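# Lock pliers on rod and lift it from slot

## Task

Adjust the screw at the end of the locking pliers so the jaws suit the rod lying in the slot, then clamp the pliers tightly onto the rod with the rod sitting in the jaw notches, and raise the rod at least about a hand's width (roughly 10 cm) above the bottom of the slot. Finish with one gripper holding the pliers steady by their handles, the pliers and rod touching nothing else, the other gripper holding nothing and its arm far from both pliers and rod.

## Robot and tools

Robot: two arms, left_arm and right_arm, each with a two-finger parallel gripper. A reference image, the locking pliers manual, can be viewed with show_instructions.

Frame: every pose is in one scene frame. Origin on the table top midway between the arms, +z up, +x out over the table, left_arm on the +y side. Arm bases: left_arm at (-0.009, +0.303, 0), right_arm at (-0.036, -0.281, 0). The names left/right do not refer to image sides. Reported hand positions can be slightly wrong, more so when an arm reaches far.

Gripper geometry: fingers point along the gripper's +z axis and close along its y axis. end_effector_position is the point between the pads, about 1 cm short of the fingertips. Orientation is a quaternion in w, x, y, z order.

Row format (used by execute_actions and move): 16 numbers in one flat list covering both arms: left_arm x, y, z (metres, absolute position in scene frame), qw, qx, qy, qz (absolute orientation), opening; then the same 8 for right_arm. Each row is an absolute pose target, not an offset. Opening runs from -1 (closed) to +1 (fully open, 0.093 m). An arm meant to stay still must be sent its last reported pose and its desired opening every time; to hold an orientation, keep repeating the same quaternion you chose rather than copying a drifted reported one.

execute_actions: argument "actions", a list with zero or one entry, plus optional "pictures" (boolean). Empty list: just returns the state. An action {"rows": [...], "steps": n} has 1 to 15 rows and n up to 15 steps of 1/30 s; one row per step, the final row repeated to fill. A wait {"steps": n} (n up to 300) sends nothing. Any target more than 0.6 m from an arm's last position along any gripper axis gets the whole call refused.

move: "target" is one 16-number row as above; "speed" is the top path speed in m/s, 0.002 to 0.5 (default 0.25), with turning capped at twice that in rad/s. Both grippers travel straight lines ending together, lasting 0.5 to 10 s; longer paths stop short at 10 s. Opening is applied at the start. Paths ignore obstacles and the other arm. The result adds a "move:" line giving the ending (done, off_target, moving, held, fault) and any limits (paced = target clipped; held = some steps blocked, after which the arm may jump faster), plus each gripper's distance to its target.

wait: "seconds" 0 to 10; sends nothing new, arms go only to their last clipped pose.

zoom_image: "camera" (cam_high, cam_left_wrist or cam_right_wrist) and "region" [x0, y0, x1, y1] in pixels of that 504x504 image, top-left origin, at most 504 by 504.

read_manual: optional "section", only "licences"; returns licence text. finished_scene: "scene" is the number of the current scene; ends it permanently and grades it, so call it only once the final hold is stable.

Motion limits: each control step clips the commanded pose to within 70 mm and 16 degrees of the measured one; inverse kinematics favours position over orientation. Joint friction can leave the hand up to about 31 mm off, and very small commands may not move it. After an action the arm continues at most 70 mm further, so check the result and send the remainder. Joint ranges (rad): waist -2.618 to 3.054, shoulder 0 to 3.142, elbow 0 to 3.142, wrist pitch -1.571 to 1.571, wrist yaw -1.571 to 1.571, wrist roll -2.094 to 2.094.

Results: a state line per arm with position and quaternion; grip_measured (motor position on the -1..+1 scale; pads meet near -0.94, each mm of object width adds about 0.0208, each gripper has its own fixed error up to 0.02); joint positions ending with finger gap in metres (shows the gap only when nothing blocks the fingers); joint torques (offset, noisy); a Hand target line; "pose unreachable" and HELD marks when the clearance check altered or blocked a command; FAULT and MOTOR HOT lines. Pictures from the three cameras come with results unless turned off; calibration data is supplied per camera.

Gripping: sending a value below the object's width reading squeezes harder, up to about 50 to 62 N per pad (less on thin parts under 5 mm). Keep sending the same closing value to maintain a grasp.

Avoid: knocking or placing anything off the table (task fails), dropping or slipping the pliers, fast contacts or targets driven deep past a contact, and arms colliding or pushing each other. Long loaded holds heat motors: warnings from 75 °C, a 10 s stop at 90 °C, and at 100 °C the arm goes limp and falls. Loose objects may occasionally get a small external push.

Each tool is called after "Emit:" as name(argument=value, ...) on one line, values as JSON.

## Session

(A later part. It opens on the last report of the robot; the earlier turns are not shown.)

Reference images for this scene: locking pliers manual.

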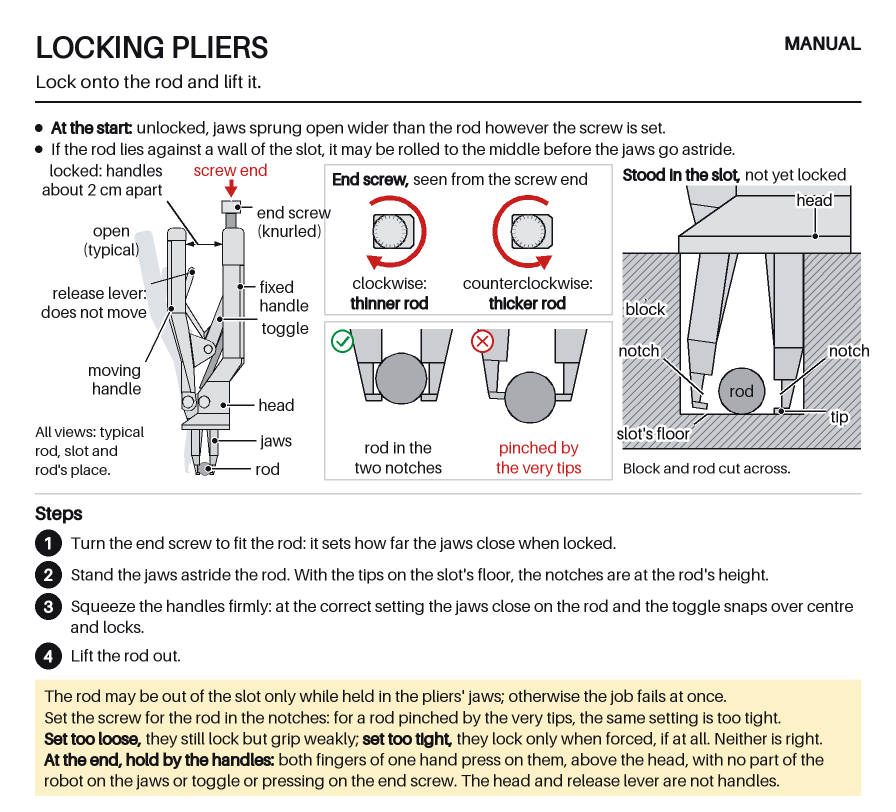

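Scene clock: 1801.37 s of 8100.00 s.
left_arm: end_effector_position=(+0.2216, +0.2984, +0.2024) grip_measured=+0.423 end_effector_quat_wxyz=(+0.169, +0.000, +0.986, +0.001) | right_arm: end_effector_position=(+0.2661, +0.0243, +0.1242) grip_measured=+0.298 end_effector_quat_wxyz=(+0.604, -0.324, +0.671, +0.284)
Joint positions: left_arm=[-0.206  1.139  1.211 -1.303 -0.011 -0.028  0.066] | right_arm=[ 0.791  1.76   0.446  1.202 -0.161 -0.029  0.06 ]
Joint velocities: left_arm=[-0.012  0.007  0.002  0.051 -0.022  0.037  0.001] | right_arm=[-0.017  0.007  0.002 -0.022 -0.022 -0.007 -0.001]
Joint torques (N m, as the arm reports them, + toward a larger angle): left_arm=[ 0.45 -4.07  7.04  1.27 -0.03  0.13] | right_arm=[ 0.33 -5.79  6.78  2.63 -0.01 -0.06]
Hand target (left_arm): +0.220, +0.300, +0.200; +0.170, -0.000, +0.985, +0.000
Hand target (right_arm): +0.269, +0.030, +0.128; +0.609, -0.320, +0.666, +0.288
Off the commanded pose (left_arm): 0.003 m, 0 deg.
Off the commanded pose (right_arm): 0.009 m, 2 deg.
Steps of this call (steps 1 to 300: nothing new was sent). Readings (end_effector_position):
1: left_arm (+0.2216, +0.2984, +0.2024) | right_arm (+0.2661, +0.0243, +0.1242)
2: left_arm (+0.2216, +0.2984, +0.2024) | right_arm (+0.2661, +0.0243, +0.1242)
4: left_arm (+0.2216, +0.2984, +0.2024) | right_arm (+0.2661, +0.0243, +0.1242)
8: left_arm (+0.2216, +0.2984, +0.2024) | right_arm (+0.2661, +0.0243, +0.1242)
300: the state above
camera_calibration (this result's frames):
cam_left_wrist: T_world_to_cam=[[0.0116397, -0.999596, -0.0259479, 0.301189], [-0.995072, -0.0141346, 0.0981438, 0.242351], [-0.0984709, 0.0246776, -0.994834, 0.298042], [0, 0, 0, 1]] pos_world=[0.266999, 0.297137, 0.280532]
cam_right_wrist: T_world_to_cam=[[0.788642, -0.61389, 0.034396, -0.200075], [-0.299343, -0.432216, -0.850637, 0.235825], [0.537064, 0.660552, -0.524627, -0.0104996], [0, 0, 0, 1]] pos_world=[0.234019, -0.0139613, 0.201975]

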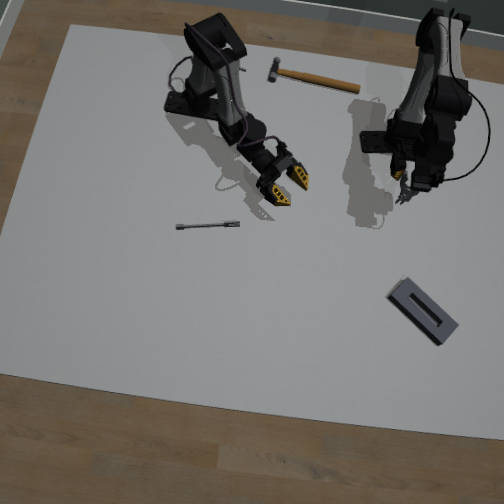

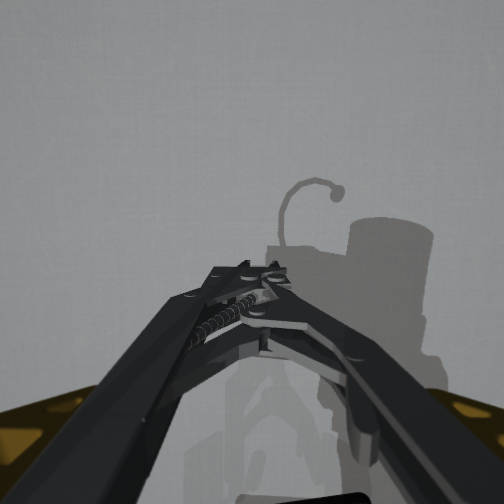

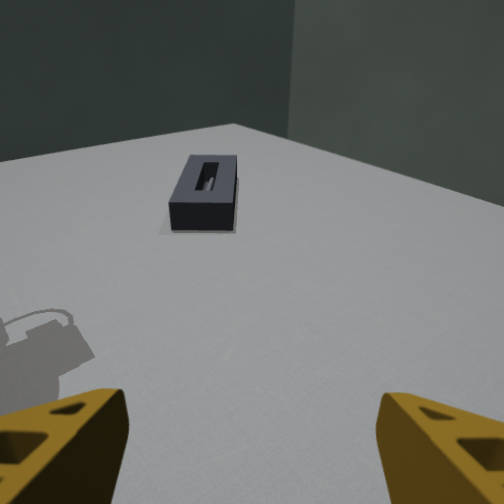

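Emit:
move(target=[0.50,0.392,0.215,0.1256,-0.4263,0.8938,0.06,0.42,0.27,0.03,0.13,0.61,-0.317,0.665,0.291,0.3], speed=0.12)

Emit:
zoom_image(camera="cam_left_wrist", region=[180,150,340,310])

Emit:
zoom_image(camera="cam_right_wrist", region=[140,60,280,240])

Scene clock: 1808.20 s of 8100.00 s.
left_arm: end_effector_position=(+0.4958, +0.3884, +0.2098) grip_measured=+0.423 end_effector_quat_wxyz=(+0.203, -0.403, +0.892, +0.034) | right_arm: end_effector_position=(+0.2661, +0.0243, +0.1242) grip_measured=+0.298 end_effector_quat_wxyz=(+0.602, -0.322, +0.672, +0.286)
Joint positions: left_arm=[-0.071  2.4    2.754 -1.553 -0.189 -0.708  0.066] | right_arm=[ 0.791  1.76   0.446  1.202 -0.161 -0.021  0.06 ]
Joint velocities: left_arm=[-0.007 -0.007  0.002  0.037  0.051 -0.007  0.001] | right_arm=[ 0.007 -0.017  0.007  0.051  0.022 -0.051 -0.   ]
Joint torques (N m, as the arm reports them, + toward a larger angle): left_arm=[  0.34 -14.89  10.69   1.18  -0.42  -0.06] | right_arm=[ 0.27 -5.65  6.94  2.67 -0.01 -0.06]
Hand target (left_arm): +0.497, +0.396, +0.216; +0.216, -0.412, +0.884, +0.037
Hand target (right_arm): +0.270, +0.030, +0.130; +0.610, -0.317, +0.665, +0.291
Off the commanded pose (left_arm): 0.008 m, 10 deg.
Off the commanded pose (right_arm): 0.009 m, 1 deg.
joint sent to its limit (left arm) — the command would take joint 4 (wrist pitch) past its lower limit, so that joint was sent only as far as its limit.
move: off_target (left_arm)
camera_calibration (this result's frames):
cam_left_wrist: T_world_to_cam=[[0.742485, -0.665127, 0.0795109, -0.12624], [-0.669004, -0.742298, 0.0377744, 0.649528], [0.0338961, -0.0812401, -0.996118, 0.306036], [0, 0, 0, 1]] pos_world=[0.517894, 0.42304, 0.29035]
cam_right_wrist: T_world_to_cam=[[0.788287, -0.614739, 0.026439, -0.198972], [-0.304988, -0.427686, -0.850921, 0.237252], [0.534402, 0.662707, -0.524627, -0.00984376], [0, 0, 0, 1]] pos_world=[0.234467, -0.0143228, 0.201979]

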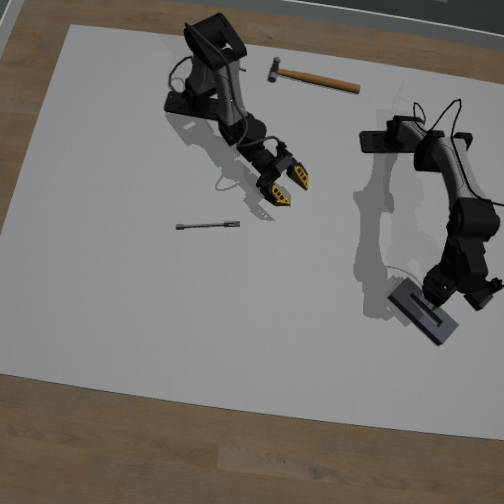

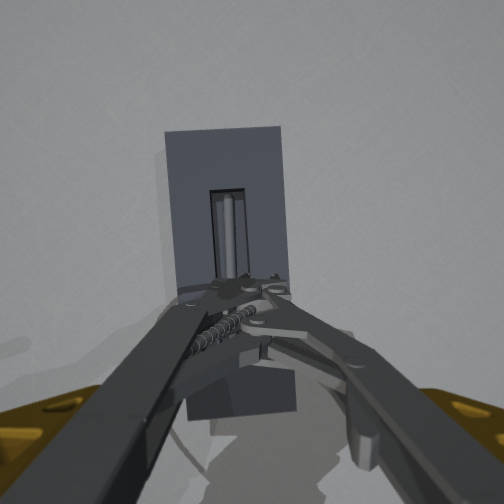

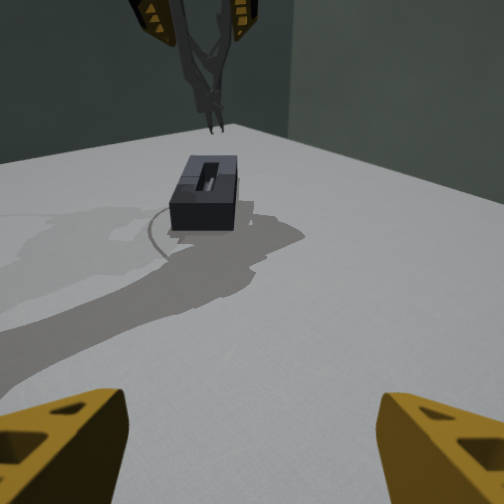

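Region (180, 150, 340, 310) of cam_left_wrist's 504x504 image, scaled by 3.150, with more detail than that image has.

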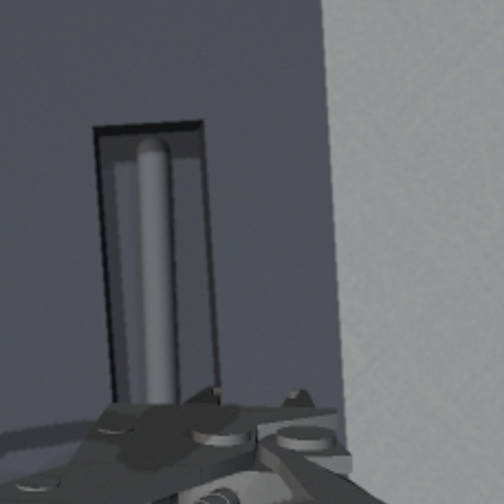

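Region (140, 60, 280, 240) of cam_right_wrist's 504x504 image, scaled by 2.800, with more detail than that image has.

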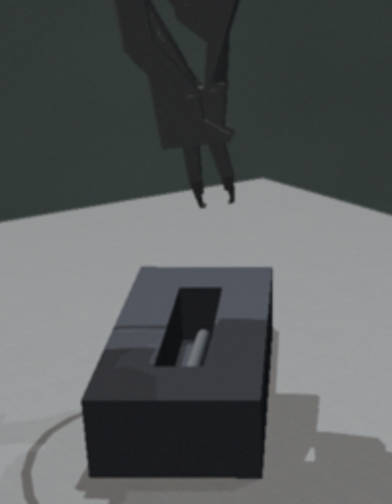

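Emit:
move(target=[0.503,0.397,0.186,0.14,-0.4255,0.892,0.067,0.42,0.27,0.03,0.13,0.61,-0.317,0.665,0.291,0.3], speed=0.04)

Emit:
zoom_image(camera="cam_left_wrist", region=[180,150,340,310])

Emit:
zoom_image(camera="cam_right_wrist", region=[140,60,280,240])

Scene clock: 1814.10 s of 8100.00 s.
left_arm: end_effector_position=(+0.5004, +0.3913, +0.1800) grip_measured=+0.423 end_effector_quat_wxyz=(+0.177, -0.410, +0.893, +0.049) | right_arm: end_effector_position=(+0.2661, +0.0243, +0.1242) grip_measured=+0.298 end_effector_quat_wxyz=(+0.602, -0.322, +0.672, +0.286)
Joint positions: left_arm=[-0.071  2.462  2.754 -1.553 -0.203 -0.724  0.066] | right_arm=[ 0.791  1.76   0.446  1.202 -0.161 -0.021  0.06 ]
Joint velocities: left_arm=[ 0.007  0.007  0.017  0.066 -0.007  0.022 -0.001] | right_arm=[-0.022  0.012 -0.012 -0.022  0.051  0.051 -0.   ]
Joint torques (N m, as the arm reports them, + toward a larger angle): left_arm=[  0.05 -15.37  10.78   1.03  -0.42  -0.05] | right_arm=[ 0.28 -5.69  7.01  2.66 -0.01 -0.05]
Hand target (left_arm): +0.502, +0.397, +0.185; +0.189, -0.418, +0.887, +0.052
Hand target (right_arm): +0.270, +0.030, +0.130; +0.610, -0.317, +0.665, +0.291
Off the commanded pose (left_arm): 0.009 m, 5 deg.
Off the commanded pose (right_arm): 0.009 m, 1 deg.
joint sent to its limit (left arm) — the command would take joint 4 (wrist pitch) past its lower limit, so that joint was sent only as far as its limit.
move: off_target (left_arm)
camera_calibration (this result's frames):
cam_left_wrist: T_world_to_cam=[[0.758989, -0.650217, 0.033977, -0.13123], [-0.650695, -0.755629, 0.0749755, 0.645213], [-0.0230763, -0.0790142, -0.996606, 0.304107], [0, 0, 0, 1]] pos_world=[0.526456, 0.426242, 0.259158]
cam_right_wrist: T_world_to_cam=[[0.788287, -0.614739, 0.026439, -0.198972], [-0.304988, -0.427686, -0.850921, 0.237252], [0.534402, 0.662707, -0.524627, -0.00984376], [0, 0, 0, 1]] pos_world=[0.234467, -0.0143228, 0.201979]

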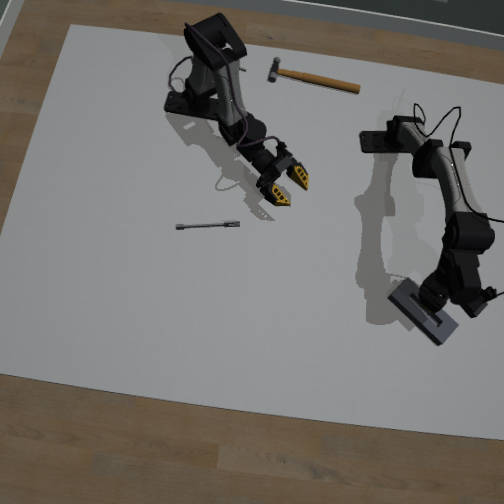

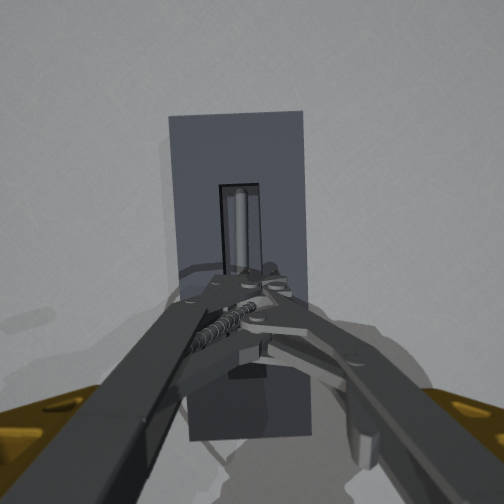

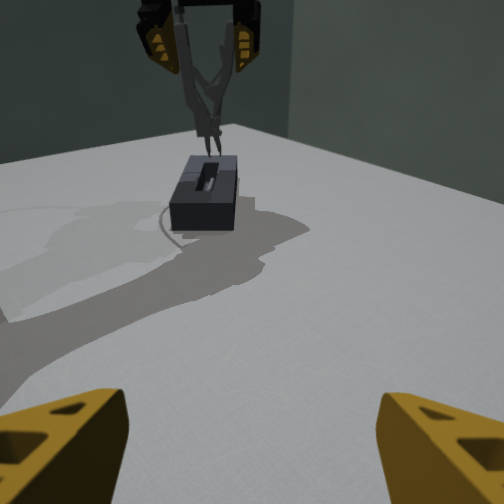

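Region (180, 150, 340, 310) of cam_left_wrist's 504x504 image, scaled by 3.150, with more detail than that image has.

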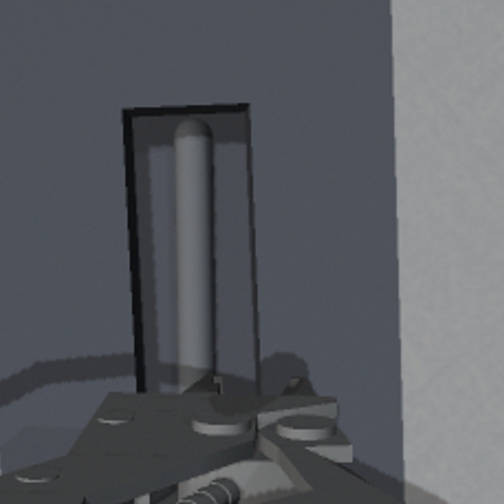

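Region (140, 60, 280, 240) of cam_right_wrist's 504x504 image, scaled by 2.800, with more detail than that image has.

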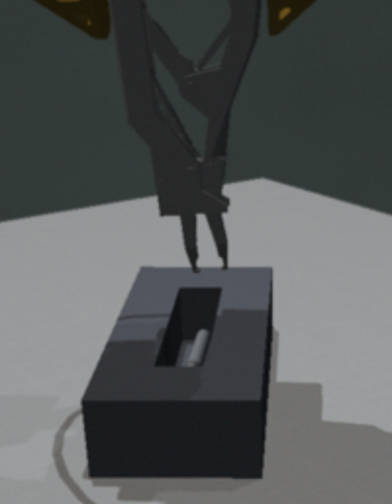

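Emit:
move(target=[0.498,0.403,0.166,0.14,-0.4255,0.892,0.067,0.42,0.27,0.03,0.13,0.61,-0.317,0.665,0.291,0.3], speed=0.03)

Emit:
zoom_image(camera="cam_left_wrist", region=[180,150,340,310])

Emit:
zoom_image(camera="cam_right_wrist", region=[140,60,280,240])

Scene clock: 1821.63 s of 8100.00 s.
left_arm: end_effector_position=(+0.5005, +0.3962, +0.1726) grip_measured=+0.423 end_effector_quat_wxyz=(+0.170, -0.415, +0.893, +0.051) | right_arm: end_effector_position=(+0.2661, +0.0243, +0.1242) grip_measured=+0.298 end_effector_quat_wxyz=(+0.602, -0.322, +0.672, +0.286)
Joint positions: left_arm=[-0.061  2.476  2.754 -1.553 -0.202 -0.724  0.066] | right_arm=[ 0.791  1.76   0.446  1.202 -0.161 -0.021  0.06 ]
Joint velocities: left_arm=[-0.002 -0.002  0.002  0.007 -0.095 -0.095 -0.001] | right_arm=[-0.007 -0.007 -0.012 -0.022 -0.022  0.037 -0.   ]
Joint torques (N m, as the arm reports them, + toward a larger angle): left_arm=[  0.19 -15.5    6.44   1.02  -0.4   -0.04] | right_arm=[ 0.26 -5.66  6.96  2.68 -0.02 -0.07]
Hand target (left_arm): +0.498, +0.403, +0.166; +0.161, -0.422, +0.890, +0.061
Hand target (right_arm): +0.270, +0.030, +0.130; +0.610, -0.317, +0.665, +0.291
Off the commanded pose (left_arm): 0.010 m, 4 deg.
Off the commanded pose (right_arm): 0.009 m, 1 deg.
joint sent to its limit (left arm) — the command would take joint 4 (wrist pitch) past its lower limit, so that joint was sent only as far as its limit.
move: off_target (left_arm)
camera_calibration (this result's frames):
cam_left_wrist: T_world_to_cam=[[0.765765, -0.642636, 0.0249513, -0.132682], [-0.642069, -0.761719, 0.0867898, 0.645582], [-0.0367684, -0.0824811, -0.995914, 0.305198], [0, 0, 0, 1]] pos_world=[0.527333, 0.431658, 0.251232]
cam_right_wrist: T_world_to_cam=[[0.788287, -0.614739, 0.026439, -0.198972], [-0.304988, -0.427686, -0.850921, 0.237252], [0.534402, 0.662707, -0.524627, -0.00984376], [0, 0, 0, 1]] pos_world=[0.234467, -0.0143228, 0.201979]

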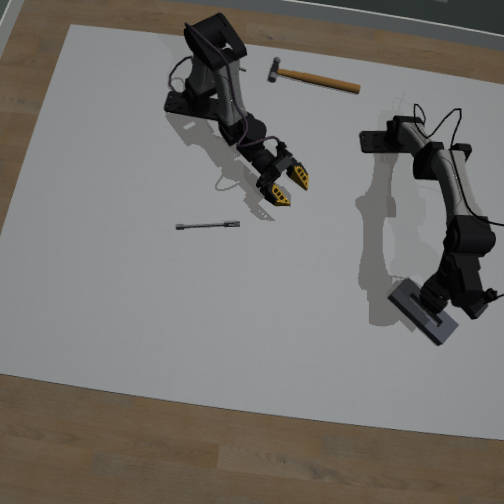

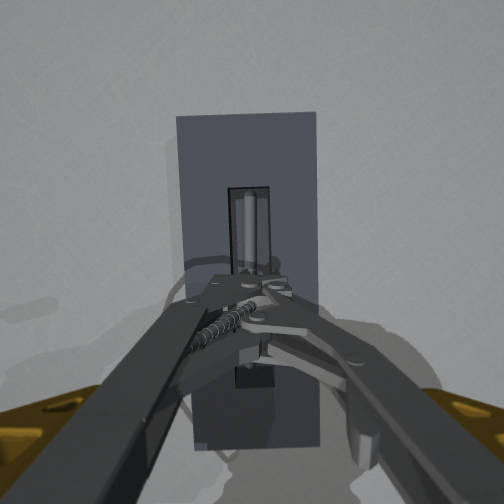

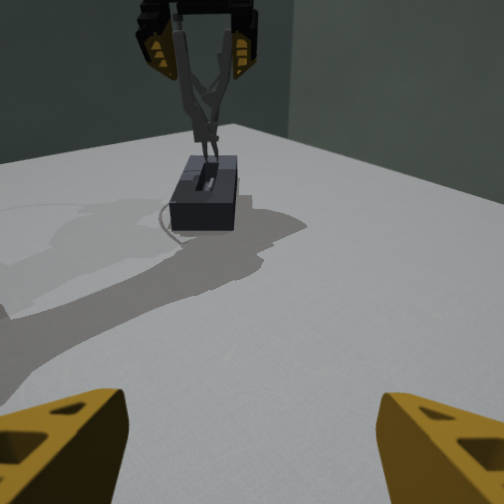

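Region (180, 150, 340, 310) of cam_left_wrist's 504x504 image, scaled by 3.150, with more detail than that image has.

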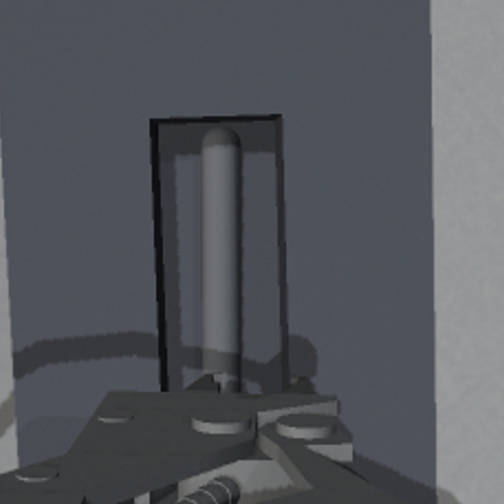

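Region (140, 60, 280, 240) of cam_right_wrist's 504x504 image, scaled by 2.800, with more detail than that image has.

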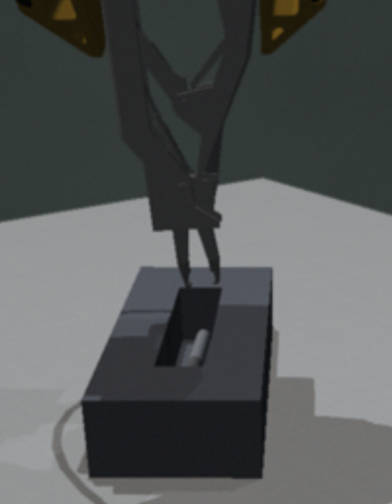

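Emit:
move(target=[0.496,0.407,0.158,0.14,-0.4255,0.892,0.067,0.42,0.27,0.03,0.13,0.61,-0.317,0.665,0.291,0.3], speed=0.02)

Emit:
zoom_image(camera="cam_left_wrist", region=[180,150,340,310])

Emit:
zoom_image(camera="cam_right_wrist", region=[140,60,280,240])

Scene clock: 1827.47 s of 8100.00 s.
left_arm: end_effector_position=(+0.4997, +0.4003, +0.1725) grip_measured=+0.423 end_effector_quat_wxyz=(+0.169, -0.418, +0.891, +0.051) | right_arm: end_effector_position=(+0.2661, +0.0243, +0.1242) grip_measured=+0.298 end_effector_quat_wxyz=(+0.602, -0.322, +0.672, +0.286)
Joint positions: left_arm=[-0.053  2.476  2.754 -1.553 -0.2   -0.724  0.066] | right_arm=[ 0.791  1.76   0.446  1.202 -0.161 -0.021  0.06 ]
Joint velocities: left_arm=[ 0.012 -0.007 -0.007  0.007 -0.022  0.007  0.   ] | right_arm=[ 0.007 -0.002 -0.007 -0.007  0.007 -0.007  0.003]
Joint torques (N m, as the arm reports them, + toward a larger angle): left_arm=[  0.42 -14.64   5.35   1.03  -0.41   0.  ] | right_arm=[ 0.29 -5.64  6.98  2.67 -0.01 -0.05]
Hand target (left_arm): +0.496, +0.407, +0.158; +0.150, -0.424, +0.891, +0.064
Hand target (right_arm): +0.270, +0.030, +0.130; +0.610, -0.317, +0.665, +0.291
Off the commanded pose (left_arm): 0.016 m, 4 deg.
Off the commanded pose (right_arm): 0.009 m, 1 deg.
joint sent to its limit (left arm) — the command would take joint 4 (wrist pitch) past its lower limit, so that joint was sent only as far as its limit.
move: off_target (left_arm)
camera_calibration (this result's frames):
cam_left_wrist: T_world_to_cam=[[0.771015, -0.636275, 0.0262769, -0.134815], [-0.635806, -0.766811, 0.0880356, 0.646948], [-0.0358654, -0.0845838, -0.995771, 0.305817], [0, 0, 0, 1]] pos_world=[0.526247, 0.436175, 0.251112]
cam_right_wrist: T_world_to_cam=[[0.788287, -0.614739, 0.026439, -0.198972], [-0.304988, -0.427686, -0.850921, 0.237252], [0.534402, 0.662707, -0.524627, -0.00984376], [0, 0, 0, 1]] pos_world=[0.234467, -0.0143228, 0.201979]

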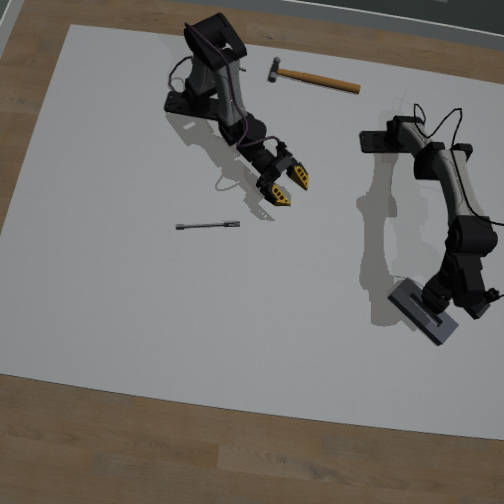

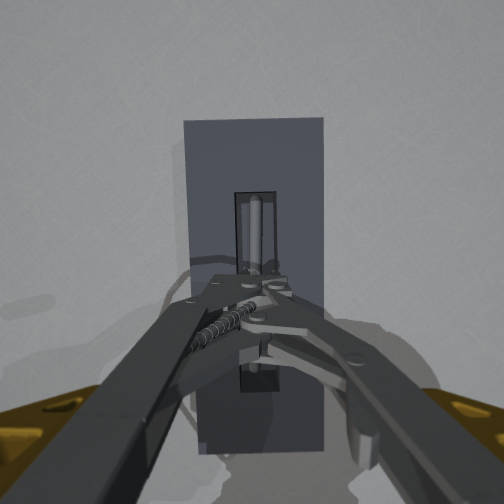

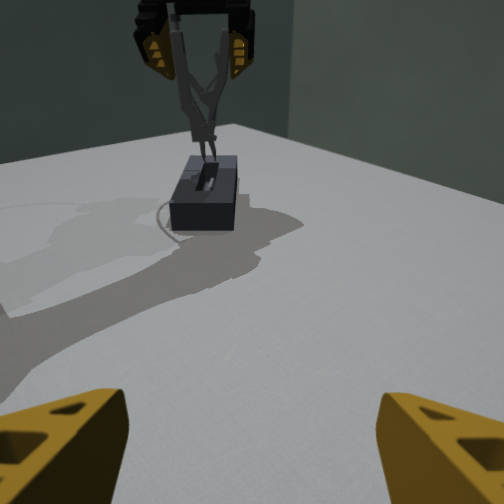

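Region (180, 150, 340, 310) of cam_left_wrist's 504x504 image, scaled by 3.150, with more detail than that image has.

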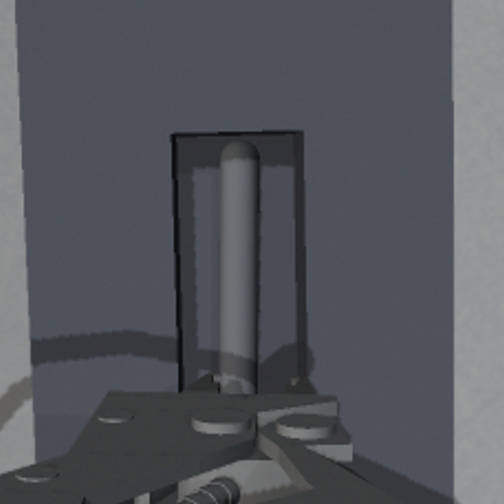

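Region (140, 60, 280, 240) of cam_right_wrist's 504x504 image, scaled by 2.800, with more detail than that image has.

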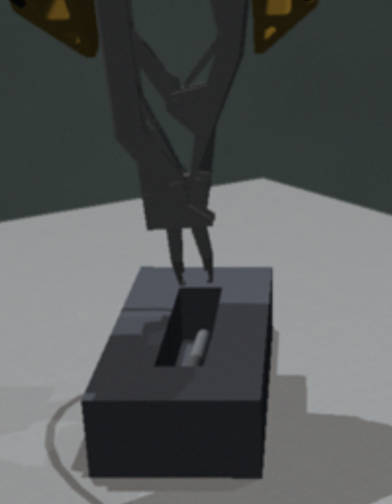

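Emit:
move(target=[0.496,0.408,0.149,0.14,-0.4255,0.892,0.067,0.42,0.27,0.03,0.13,0.61,-0.317,0.665,0.291,0.3], speed=0.02)

Emit:
zoom_image(camera="cam_left_wrist", region=[180,150,340,310])

Emit:
zoom_image(camera="cam_right_wrist", region=[140,60,280,240])

Scene clock: 1833.93 s of 8100.00 s.
left_arm: end_effector_position=(+0.5010, +0.4001, +0.1601) grip_measured=+0.423 end_effector_quat_wxyz=(+0.157, -0.418, +0.893, +0.054) | right_arm: end_effector_position=(+0.2661, +0.0243, +0.1242) grip_measured=+0.298 end_effector_quat_wxyz=(+0.602, -0.322, +0.672, +0.286)
Joint positions: left_arm=[-0.053  2.501  2.754 -1.553 -0.197 -0.724  0.066] | right_arm=[ 0.791  1.76   0.446  1.202 -0.161 -0.021  0.06 ]
Joint velocities: left_arm=[ 0.002  0.002 -0.012  0.022  0.11  -0.007 -0.001] | right_arm=[-0.007  0.002  0.002 -0.037 -0.066 -0.066  0.   ]
Joint torques (N m, as the arm reports them, + toward a larger angle): left_arm=[  0.45 -15.49   5.35   1.    -0.4   -0.02] | right_arm=[ 0.28 -5.69  7.    2.67 -0.01 -0.06]
Hand target (left_arm): +0.496, +0.408, +0.149; +0.142, -0.425, +0.892, +0.066
Hand target (right_arm): +0.270, +0.030, +0.130; +0.610, -0.317, +0.665, +0.291
Off the commanded pose (left_arm): 0.015 m, 3 deg.
Off the commanded pose (right_arm): 0.009 m, 1 deg.
joint sent to its limit (left arm) — the command would take joint 4 (wrist pitch) past its lower limit, so that joint was sent only as far as its limit.
move: off_target (left_arm)
camera_calibration (this result's frames):
cam_left_wrist: T_world_to_cam=[[0.77106, -0.63667, 0.010851, -0.133072], [-0.633917, -0.765893, 0.107504, 0.644316], [-0.0601341, -0.0897709, -0.994145, 0.307474], [0, 0, 0, 1]] pos_world=[0.529539, 0.436356, 0.237851]
cam_right_wrist: T_world_to_cam=[[0.788287, -0.614739, 0.026439, -0.198972], [-0.304988, -0.427686, -0.850921, 0.237252], [0.534402, 0.662707, -0.524627, -0.00984376], [0, 0, 0, 1]] pos_world=[0.234467, -0.0143228, 0.201979]

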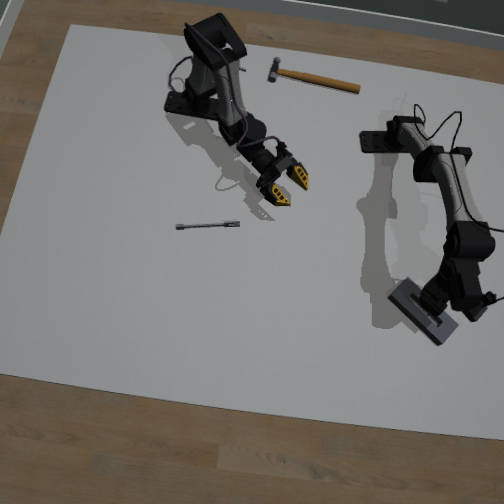

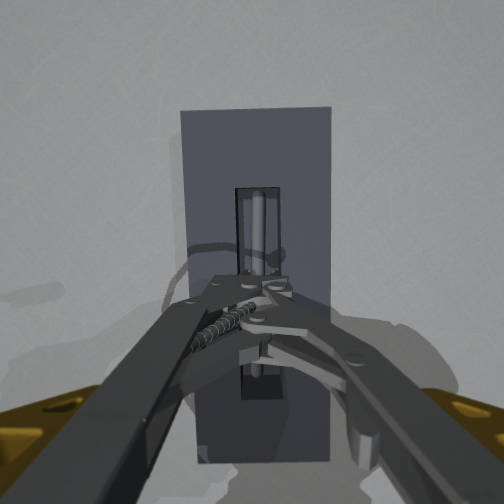

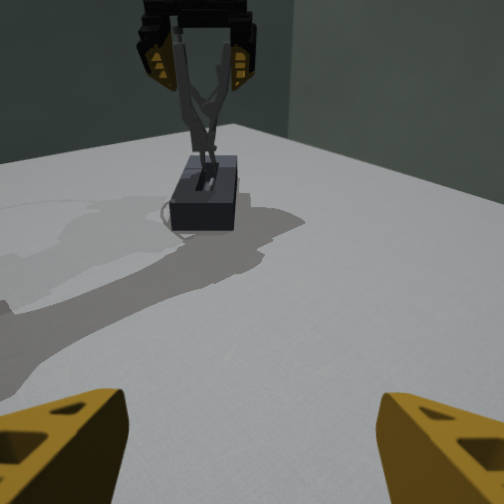

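Region (180, 150, 340, 310) of cam_left_wrist's 504x504 image, scaled by 3.150, with more detail than that image has.

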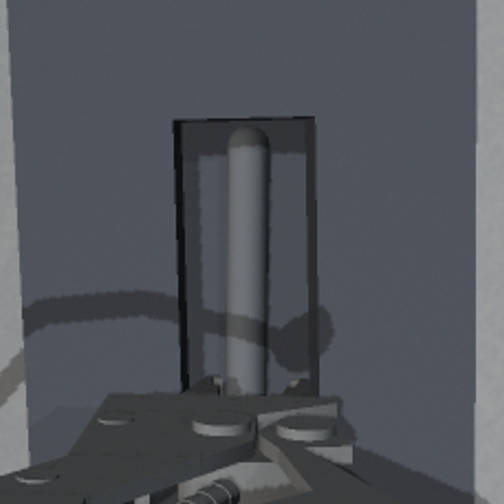

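Region (140, 60, 280, 240) of cam_right_wrist's 504x504 image, scaled by 2.800, with more detail than that image has.

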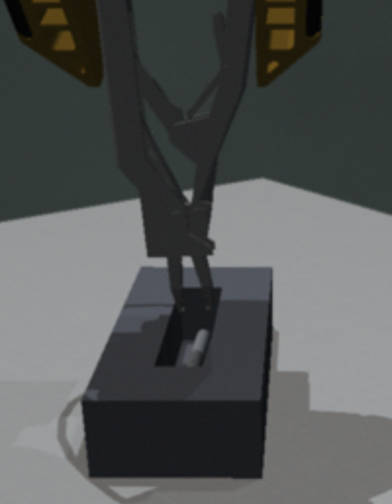

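Emit:
move(target=[0.499,0.405,0.134,0.14,-0.4255,0.892,0.067,0.42,0.27,0.03,0.13,0.61,-0.317,0.665,0.291,0.3], speed=0.02)

Emit:
zoom_image(camera="cam_left_wrist", region=[180,150,340,310])

Emit:
zoom_image(camera="cam_right_wrist", region=[140,60,280,240])

Scene clock: 1838.83 s of 8100.00 s.
left_arm: end_effector_position=(+0.5018, +0.4002, +0.1320) grip_measured=+0.423 end_effector_quat_wxyz=(+0.136, -0.419, +0.896, +0.060) | right_arm: end_effector_position=(+0.2661, +0.0243, +0.1242) grip_measured=+0.298 end_effector_quat_wxyz=(+0.602, -0.322, +0.672, +0.286)
Joint positions: left_arm=[-0.053  2.496  2.633 -1.483 -0.197 -0.729  0.066] | right_arm=[ 0.791  1.76   0.446  1.202 -0.161 -0.021  0.06 ]
Joint velocities: left_arm=[-0.012 -0.007 -0.022 -0.037 -0.007 -0.007  0.   ] | right_arm=[-0.007 -0.007 -0.002 -0.007  0.051 -0.066  0.001]
Joint torques (N m, as the arm reports them, + toward a larger angle): left_arm=[  0.1  -18.25   5.65   1.    -0.4   -0.03] | right_arm=[ 0.28 -5.65  6.96  2.66 -0.01 -0.06]
Hand target (left_arm): +0.499, +0.405, +0.134; +0.139, -0.425, +0.892, +0.067
Hand target (right_arm): +0.270, +0.030, +0.130; +0.610, -0.317, +0.665, +0.291
Off the commanded pose (left_arm): 0.006 m, 1 deg.
Off the commanded pose (right_arm): 0.009 m, 1 deg.
move: done
camera_calibration (this result's frames):
cam_left_wrist: T_world_to_cam=[[0.77363, -0.633337, -0.0194953, -0.131928], [-0.625018, -0.767803, 0.140821, 0.639808], [-0.104156, -0.0967586, -0.989843, 0.303931], [0, 0, 0, 1]] pos_world=[0.533612, 0.4371, 0.208173]
cam_right_wrist: T_world_to_cam=[[0.788287, -0.614739, 0.026439, -0.198972], [-0.304988, -0.427686, -0.850921, 0.237252], [0.534402, 0.662707, -0.524627, -0.00984376], [0, 0, 0, 1]] pos_world=[0.234467, -0.0143228, 0.201979]

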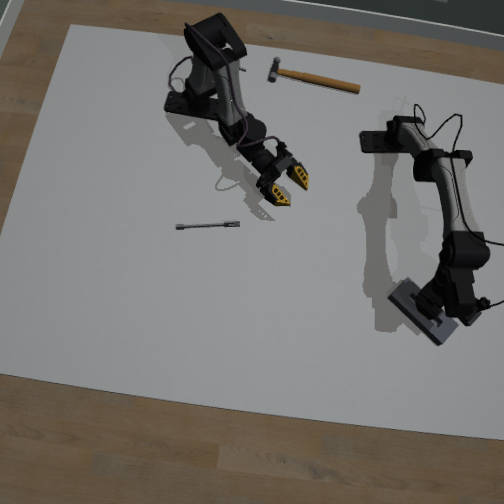

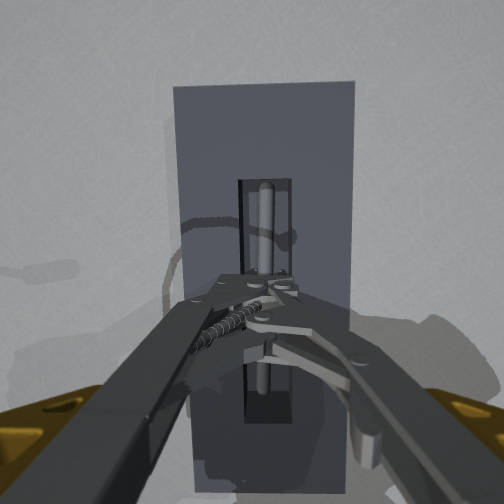

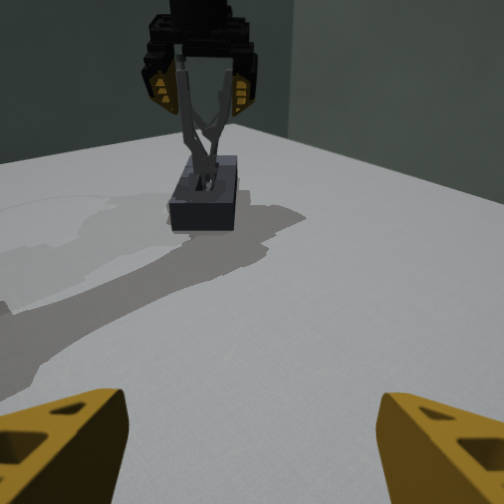

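Region (180, 150, 340, 310) of cam_left_wrist's 504x504 image, scaled by 3.150, with more detail than that image has.

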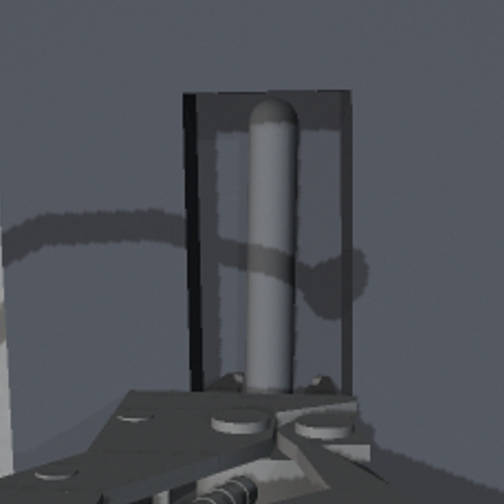

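Region (140, 60, 280, 240) of cam_right_wrist's 504x504 image, scaled by 2.800, with more detail than that image has.

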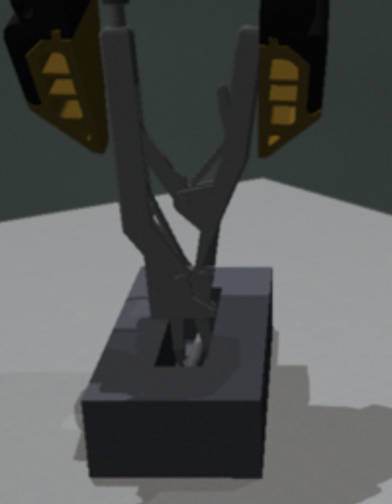

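Emit:
move(target=[0.503,0.402,0.122,0.14,-0.4255,0.892,0.067,0.42,0.27,0.03,0.13,0.61,-0.317,0.665,0.291,0.3], speed=0.015)

Emit:
zoom_image(camera="cam_left_wrist", region=[180,150,340,310])

Emit:
zoom_image(camera="cam_right_wrist", region=[140,60,280,240])

Scene clock: 1842.83 s of 8100.00 s.
left_arm: end_effector_position=(+0.5049, +0.4041, +0.1316) grip_measured=+0.423 end_effector_quat_wxyz=(+0.149, -0.423, +0.891, +0.066) | right_arm: end_effector_position=(+0.2661, +0.0243, +0.1242) grip_measured=+0.298 end_effector_quat_wxyz=(+0.602, -0.322, +0.672, +0.286)
Joint positions: left_arm=[-0.053  2.47   2.574 -1.429 -0.218 -0.735  0.066] | right_arm=[ 0.791  1.76   0.446  1.202 -0.161 -0.021  0.06 ]
Joint velocities: left_arm=[-0.007 -0.002 -0.017  0.022 -0.051  0.007  0.001] | right_arm=[-0.017  0.027 -0.002  0.022 -0.007  0.007 -0.001]
Joint torques (N m, as the arm reports them, + toward a larger angle): left_arm=[ -0.45 -16.58   5.03   1.05  -0.19  -0.06] | right_arm=[ 0.27 -5.68  6.99  2.67 -0.03 -0.06]
Hand target (left_arm): +0.503, +0.402, +0.122; +0.139, -0.425, +0.892, +0.067
Hand target (right_arm): +0.270, +0.030, +0.130; +0.610, -0.317, +0.665, +0.291
Off the commanded pose (left_arm): 0.010 m, 1 deg.
Off the commanded pose (right_arm): 0.009 m, 1 deg.
move: done
camera_calibration (this result's frames):
cam_left_wrist: T_world_to_cam=[[0.780731, -0.624623, -0.0174991, -0.139231], [-0.619291, -0.777192, 0.111581, 0.649505], [-0.0832959, -0.0762773, -0.993601, 0.285887], [0, 0, 0, 1]] pos_world=[0.534747, 0.43963, 0.209149]
cam_right_wrist: T_world_to_cam=[[0.788287, -0.614739, 0.026439, -0.198972], [-0.304988, -0.427686, -0.850921, 0.237252], [0.534402, 0.662707, -0.524627, -0.00984376], [0, 0, 0, 1]] pos_world=[0.234467, -0.0143228, 0.201979]

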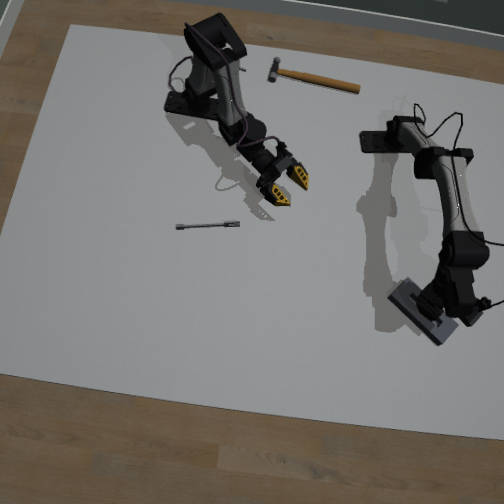

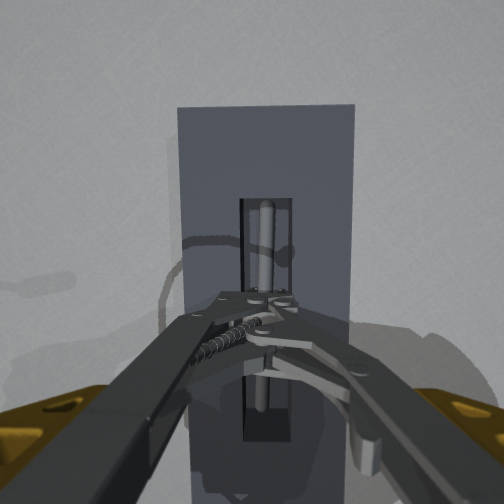

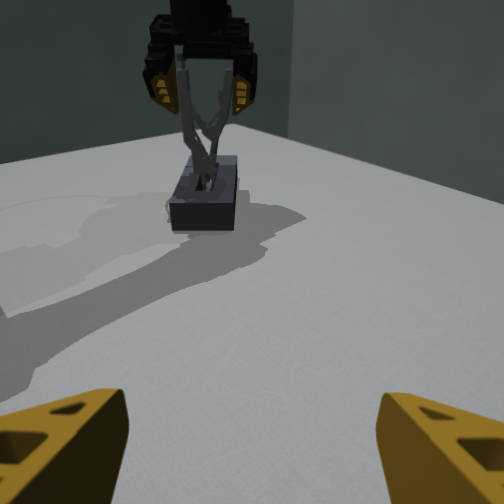

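Region (180, 150, 340, 310) of cam_left_wrist's 504x504 image, scaled by 3.150, with more detail than that image has.

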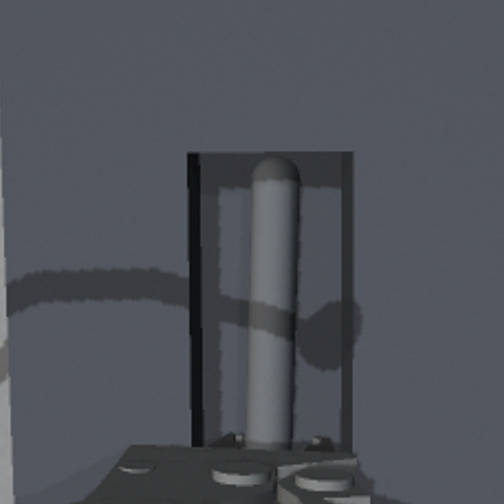

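Region (140, 60, 280, 240) of cam_right_wrist's 504x504 image, scaled by 2.800, with more detail than that image has.

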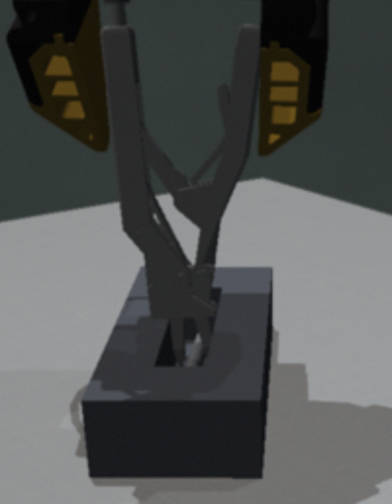

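Emit:
execute_actions(actions=[{"rows":[[0.503,0.402,0.124,0.14,-0.4255,0.892,0.067,0.38,0.27,0.03,0.13,0.61,-0.317,0.665,0.291,0.3],[0.503,0.402,0.124,0.14,-0.4255,0.892,0.067,0.34,0.27,0.03,0.13,0.61,-0.317,0.665,0.291,0.3],[0.503,0.402,0.124,0.14,-0.4255,0.892,0.067,0.30,0.27,0.03,0.13,0.61,-0.317,0.665,0.291,0.3],[0.503,0.402,0.124,0.14,-0.4255,0.892,0.067,0.26,0.27,0.03,0.13,0.61,-0.317,0.665,0.291,0.3],[0.503,0.402,0.124,0.14,-0.4255,0.892,0.067,0.23,0.27,0.03,0.13,0.61,-0.317,0.665,0.291,0.3]],"steps":15}], pictures=false)

Emit:
execute_actions(actions=[{"rows":[[0.503,0.402,0.124,0.14,-0.4255,0.892,0.067,0.20,0.27,0.03,0.13,0.61,-0.317,0.665,0.291,0.3],[0.503,0.402,0.124,0.14,-0.4255,0.892,0.067,0.17,0.27,0.03,0.13,0.61,-0.317,0.665,0.291,0.3]],"steps":13}])

Emit:
zoom_image(camera="cam_left_wrist", region=[200,200,340,340])

Emit:
zoom_image(camera="cam_right_wrist", region=[160,60,260,210])

Scene clock: 1847.43 s of 8100.00 s.
left_arm: end_effector_position=(+0.5043, +0.4059, +0.1316) grip_measured=+0.234 end_effector_quat_wxyz=(+0.150, -0.424, +0.891, +0.072) | right_arm: end_effector_position=(+0.2661, +0.0243, +0.1242) grip_measured=+0.298 end_effector_quat_wxyz=(+0.602, -0.322, +0.672, +0.286)
Joint positions: left_arm=[-0.053  2.47   2.573 -1.429 -0.229 -0.736  0.056] | right_arm=[ 0.791  1.76   0.446  1.202 -0.161 -0.021  0.06 ]
Joint velocities: left_arm=[-0.007 -0.007  0.002 -0.022 -0.051 -0.051 -0.001] | right_arm=[-0.007  0.007 -0.012 -0.051 -0.022  0.051 -0.001]
Joint torques (N m, as the arm reports them, + toward a larger angle): left_arm=[ -0.42 -16.15   6.23   0.98  -0.1   -0.06] | right_arm=[ 0.3  -5.66  6.96  2.67 -0.02 -0.06]
Hand target (left_arm): +0.503, +0.402, +0.124; +0.139, -0.425, +0.892, +0.067
Hand target (right_arm): +0.270, +0.030, +0.130; +0.610, -0.317, +0.665, +0.291
Off the commanded pose (left_arm): 0.009 m, 1 deg.
Off the commanded pose (right_arm): 0.009 m, 1 deg.
Steps of this call (steps 1 to 123: nothing new was sent; steps 124 to 138: all 15 steps of this action). Readings (end_effector_position):
124: left_arm (+0.5053, +0.4046, +0.1315) | right_arm (+0.2661, +0.0243, +0.1242)
125: left_arm (+0.5051, +0.4049, +0.1315) | right_arm (+0.2661, +0.0243, +0.1242)
127: left_arm (+0.5047, +0.4054, +0.1316) | right_arm (+0.2661, +0.0243, +0.1242)
131: left_arm (+0.5043, +0.4059, +0.1316) | right_arm (+0.2661, +0.0243, +0.1242)
138: the state above

Scene clock: 1847.87 s of 8100.00 s.
left_arm: end_effector_position=(+0.5040, +0.4060, +0.1316) grip_measured=+0.176 end_effector_quat_wxyz=(+0.149, -0.424, +0.891, +0.073) | right_arm: end_effector_position=(+0.2661, +0.0243, +0.1242) grip_measured=+0.298 end_effector_quat_wxyz=(+0.602, -0.322, +0.672, +0.286)
Joint positions: left_arm=[-0.053  2.47   2.573 -1.431 -0.231 -0.736  0.054] | right_arm=[ 0.791  1.76   0.446  1.202 -0.161 -0.021  0.06 ]
Joint velocities: left_arm=[-0.002 -0.012  0.002  0.007 -0.007  0.051 -0.   ] | right_arm=[-0.002  0.002 -0.022  0.007 -0.022  0.007 -0.   ]
Joint torques (N m, as the arm reports them, + toward a larger angle): left_arm=[ -0.57 -16.32   6.3    0.99  -0.14  -0.06] | right_arm=[ 0.32 -5.64  6.96  2.67 -0.01 -0.06]
Hand target (left_arm): +0.503, +0.402, +0.124; +0.139, -0.425, +0.892, +0.067
Hand target (right_arm): +0.270, +0.030, +0.130; +0.610, -0.317, +0.665, +0.291
Off the commanded pose (left_arm): 0.009 m, 1 deg.
Off the commanded pose (right_arm): 0.009 m, 1 deg.
Steps of this call (steps 1 to 13: all 13 steps of this action). Readings (end_effector_position):
1: left_arm (+0.5042, +0.4060, +0.1316) | right_arm (+0.2661, +0.0243, +0.1242)
2: left_arm (+0.5041, +0.4060, +0.1316) | right_arm (+0.2661, +0.0243, +0.1242)
4: left_arm (+0.5040, +0.4060, +0.1316) | right_arm (+0.2661, +0.0243, +0.1242)
8: left_arm (+0.5040, +0.4060, +0.1316) | right_arm (+0.2661, +0.0243, +0.1242)
13: the state above
camera_calibration (this result's frames):
cam_left_wrist: T_world_to_cam=[[0.782933, -0.621494, -0.0275851, -0.138407], [-0.616002, -0.780685, 0.105227, 0.651043], [-0.0869335, -0.0653936, -0.994066, 0.283454], [0, 0, 0, 1]] pos_world=[0.534049, 0.440776, 0.209446]
cam_right_wrist: T_world_to_cam=[[0.788287, -0.614739, 0.026439, -0.198972], [-0.304988, -0.427686, -0.850921, 0.237252], [0.534402, 0.662707, -0.524627, -0.00984376], [0, 0, 0, 1]] pos_world=[0.234467, -0.0143228, 0.201979]

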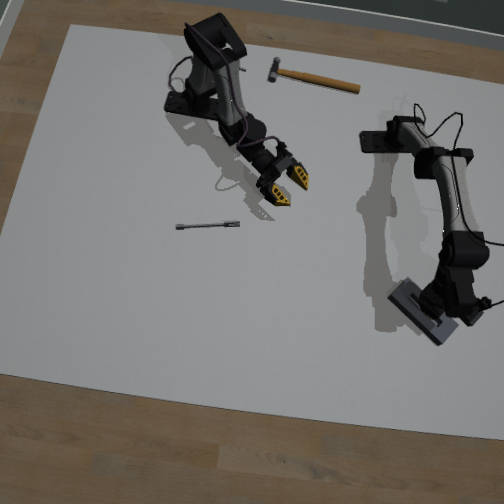

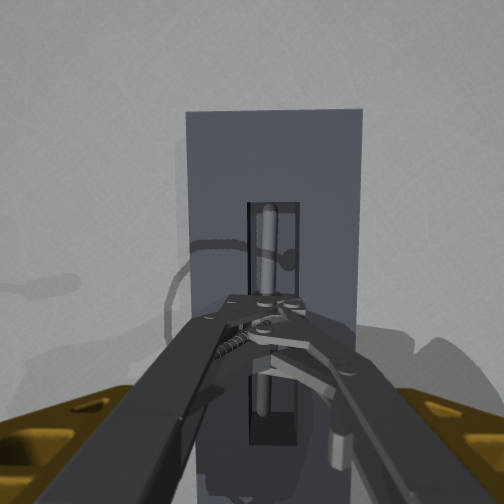

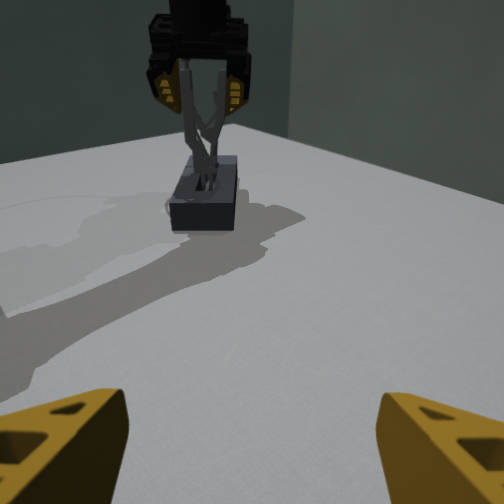

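Region (200, 200, 340, 340) of cam_left_wrist's 504x504 image, scaled by 3.600, with more detail than that image has.

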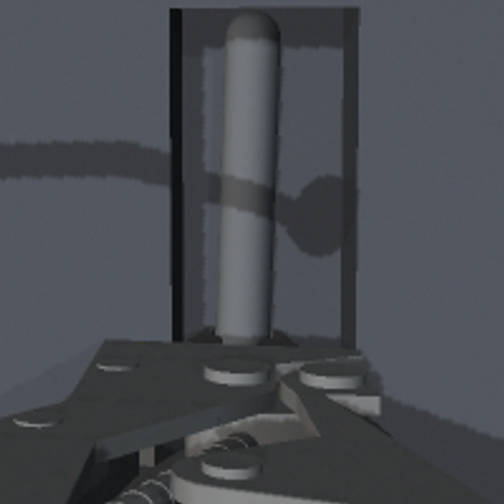

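Region (160, 60, 260, 210) of cam_right_wrist's 504x504 image, scaled by 3.360, with more detail than that image has.

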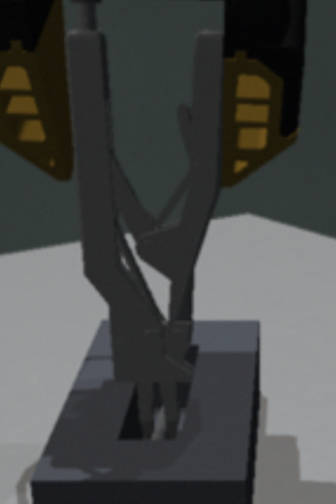

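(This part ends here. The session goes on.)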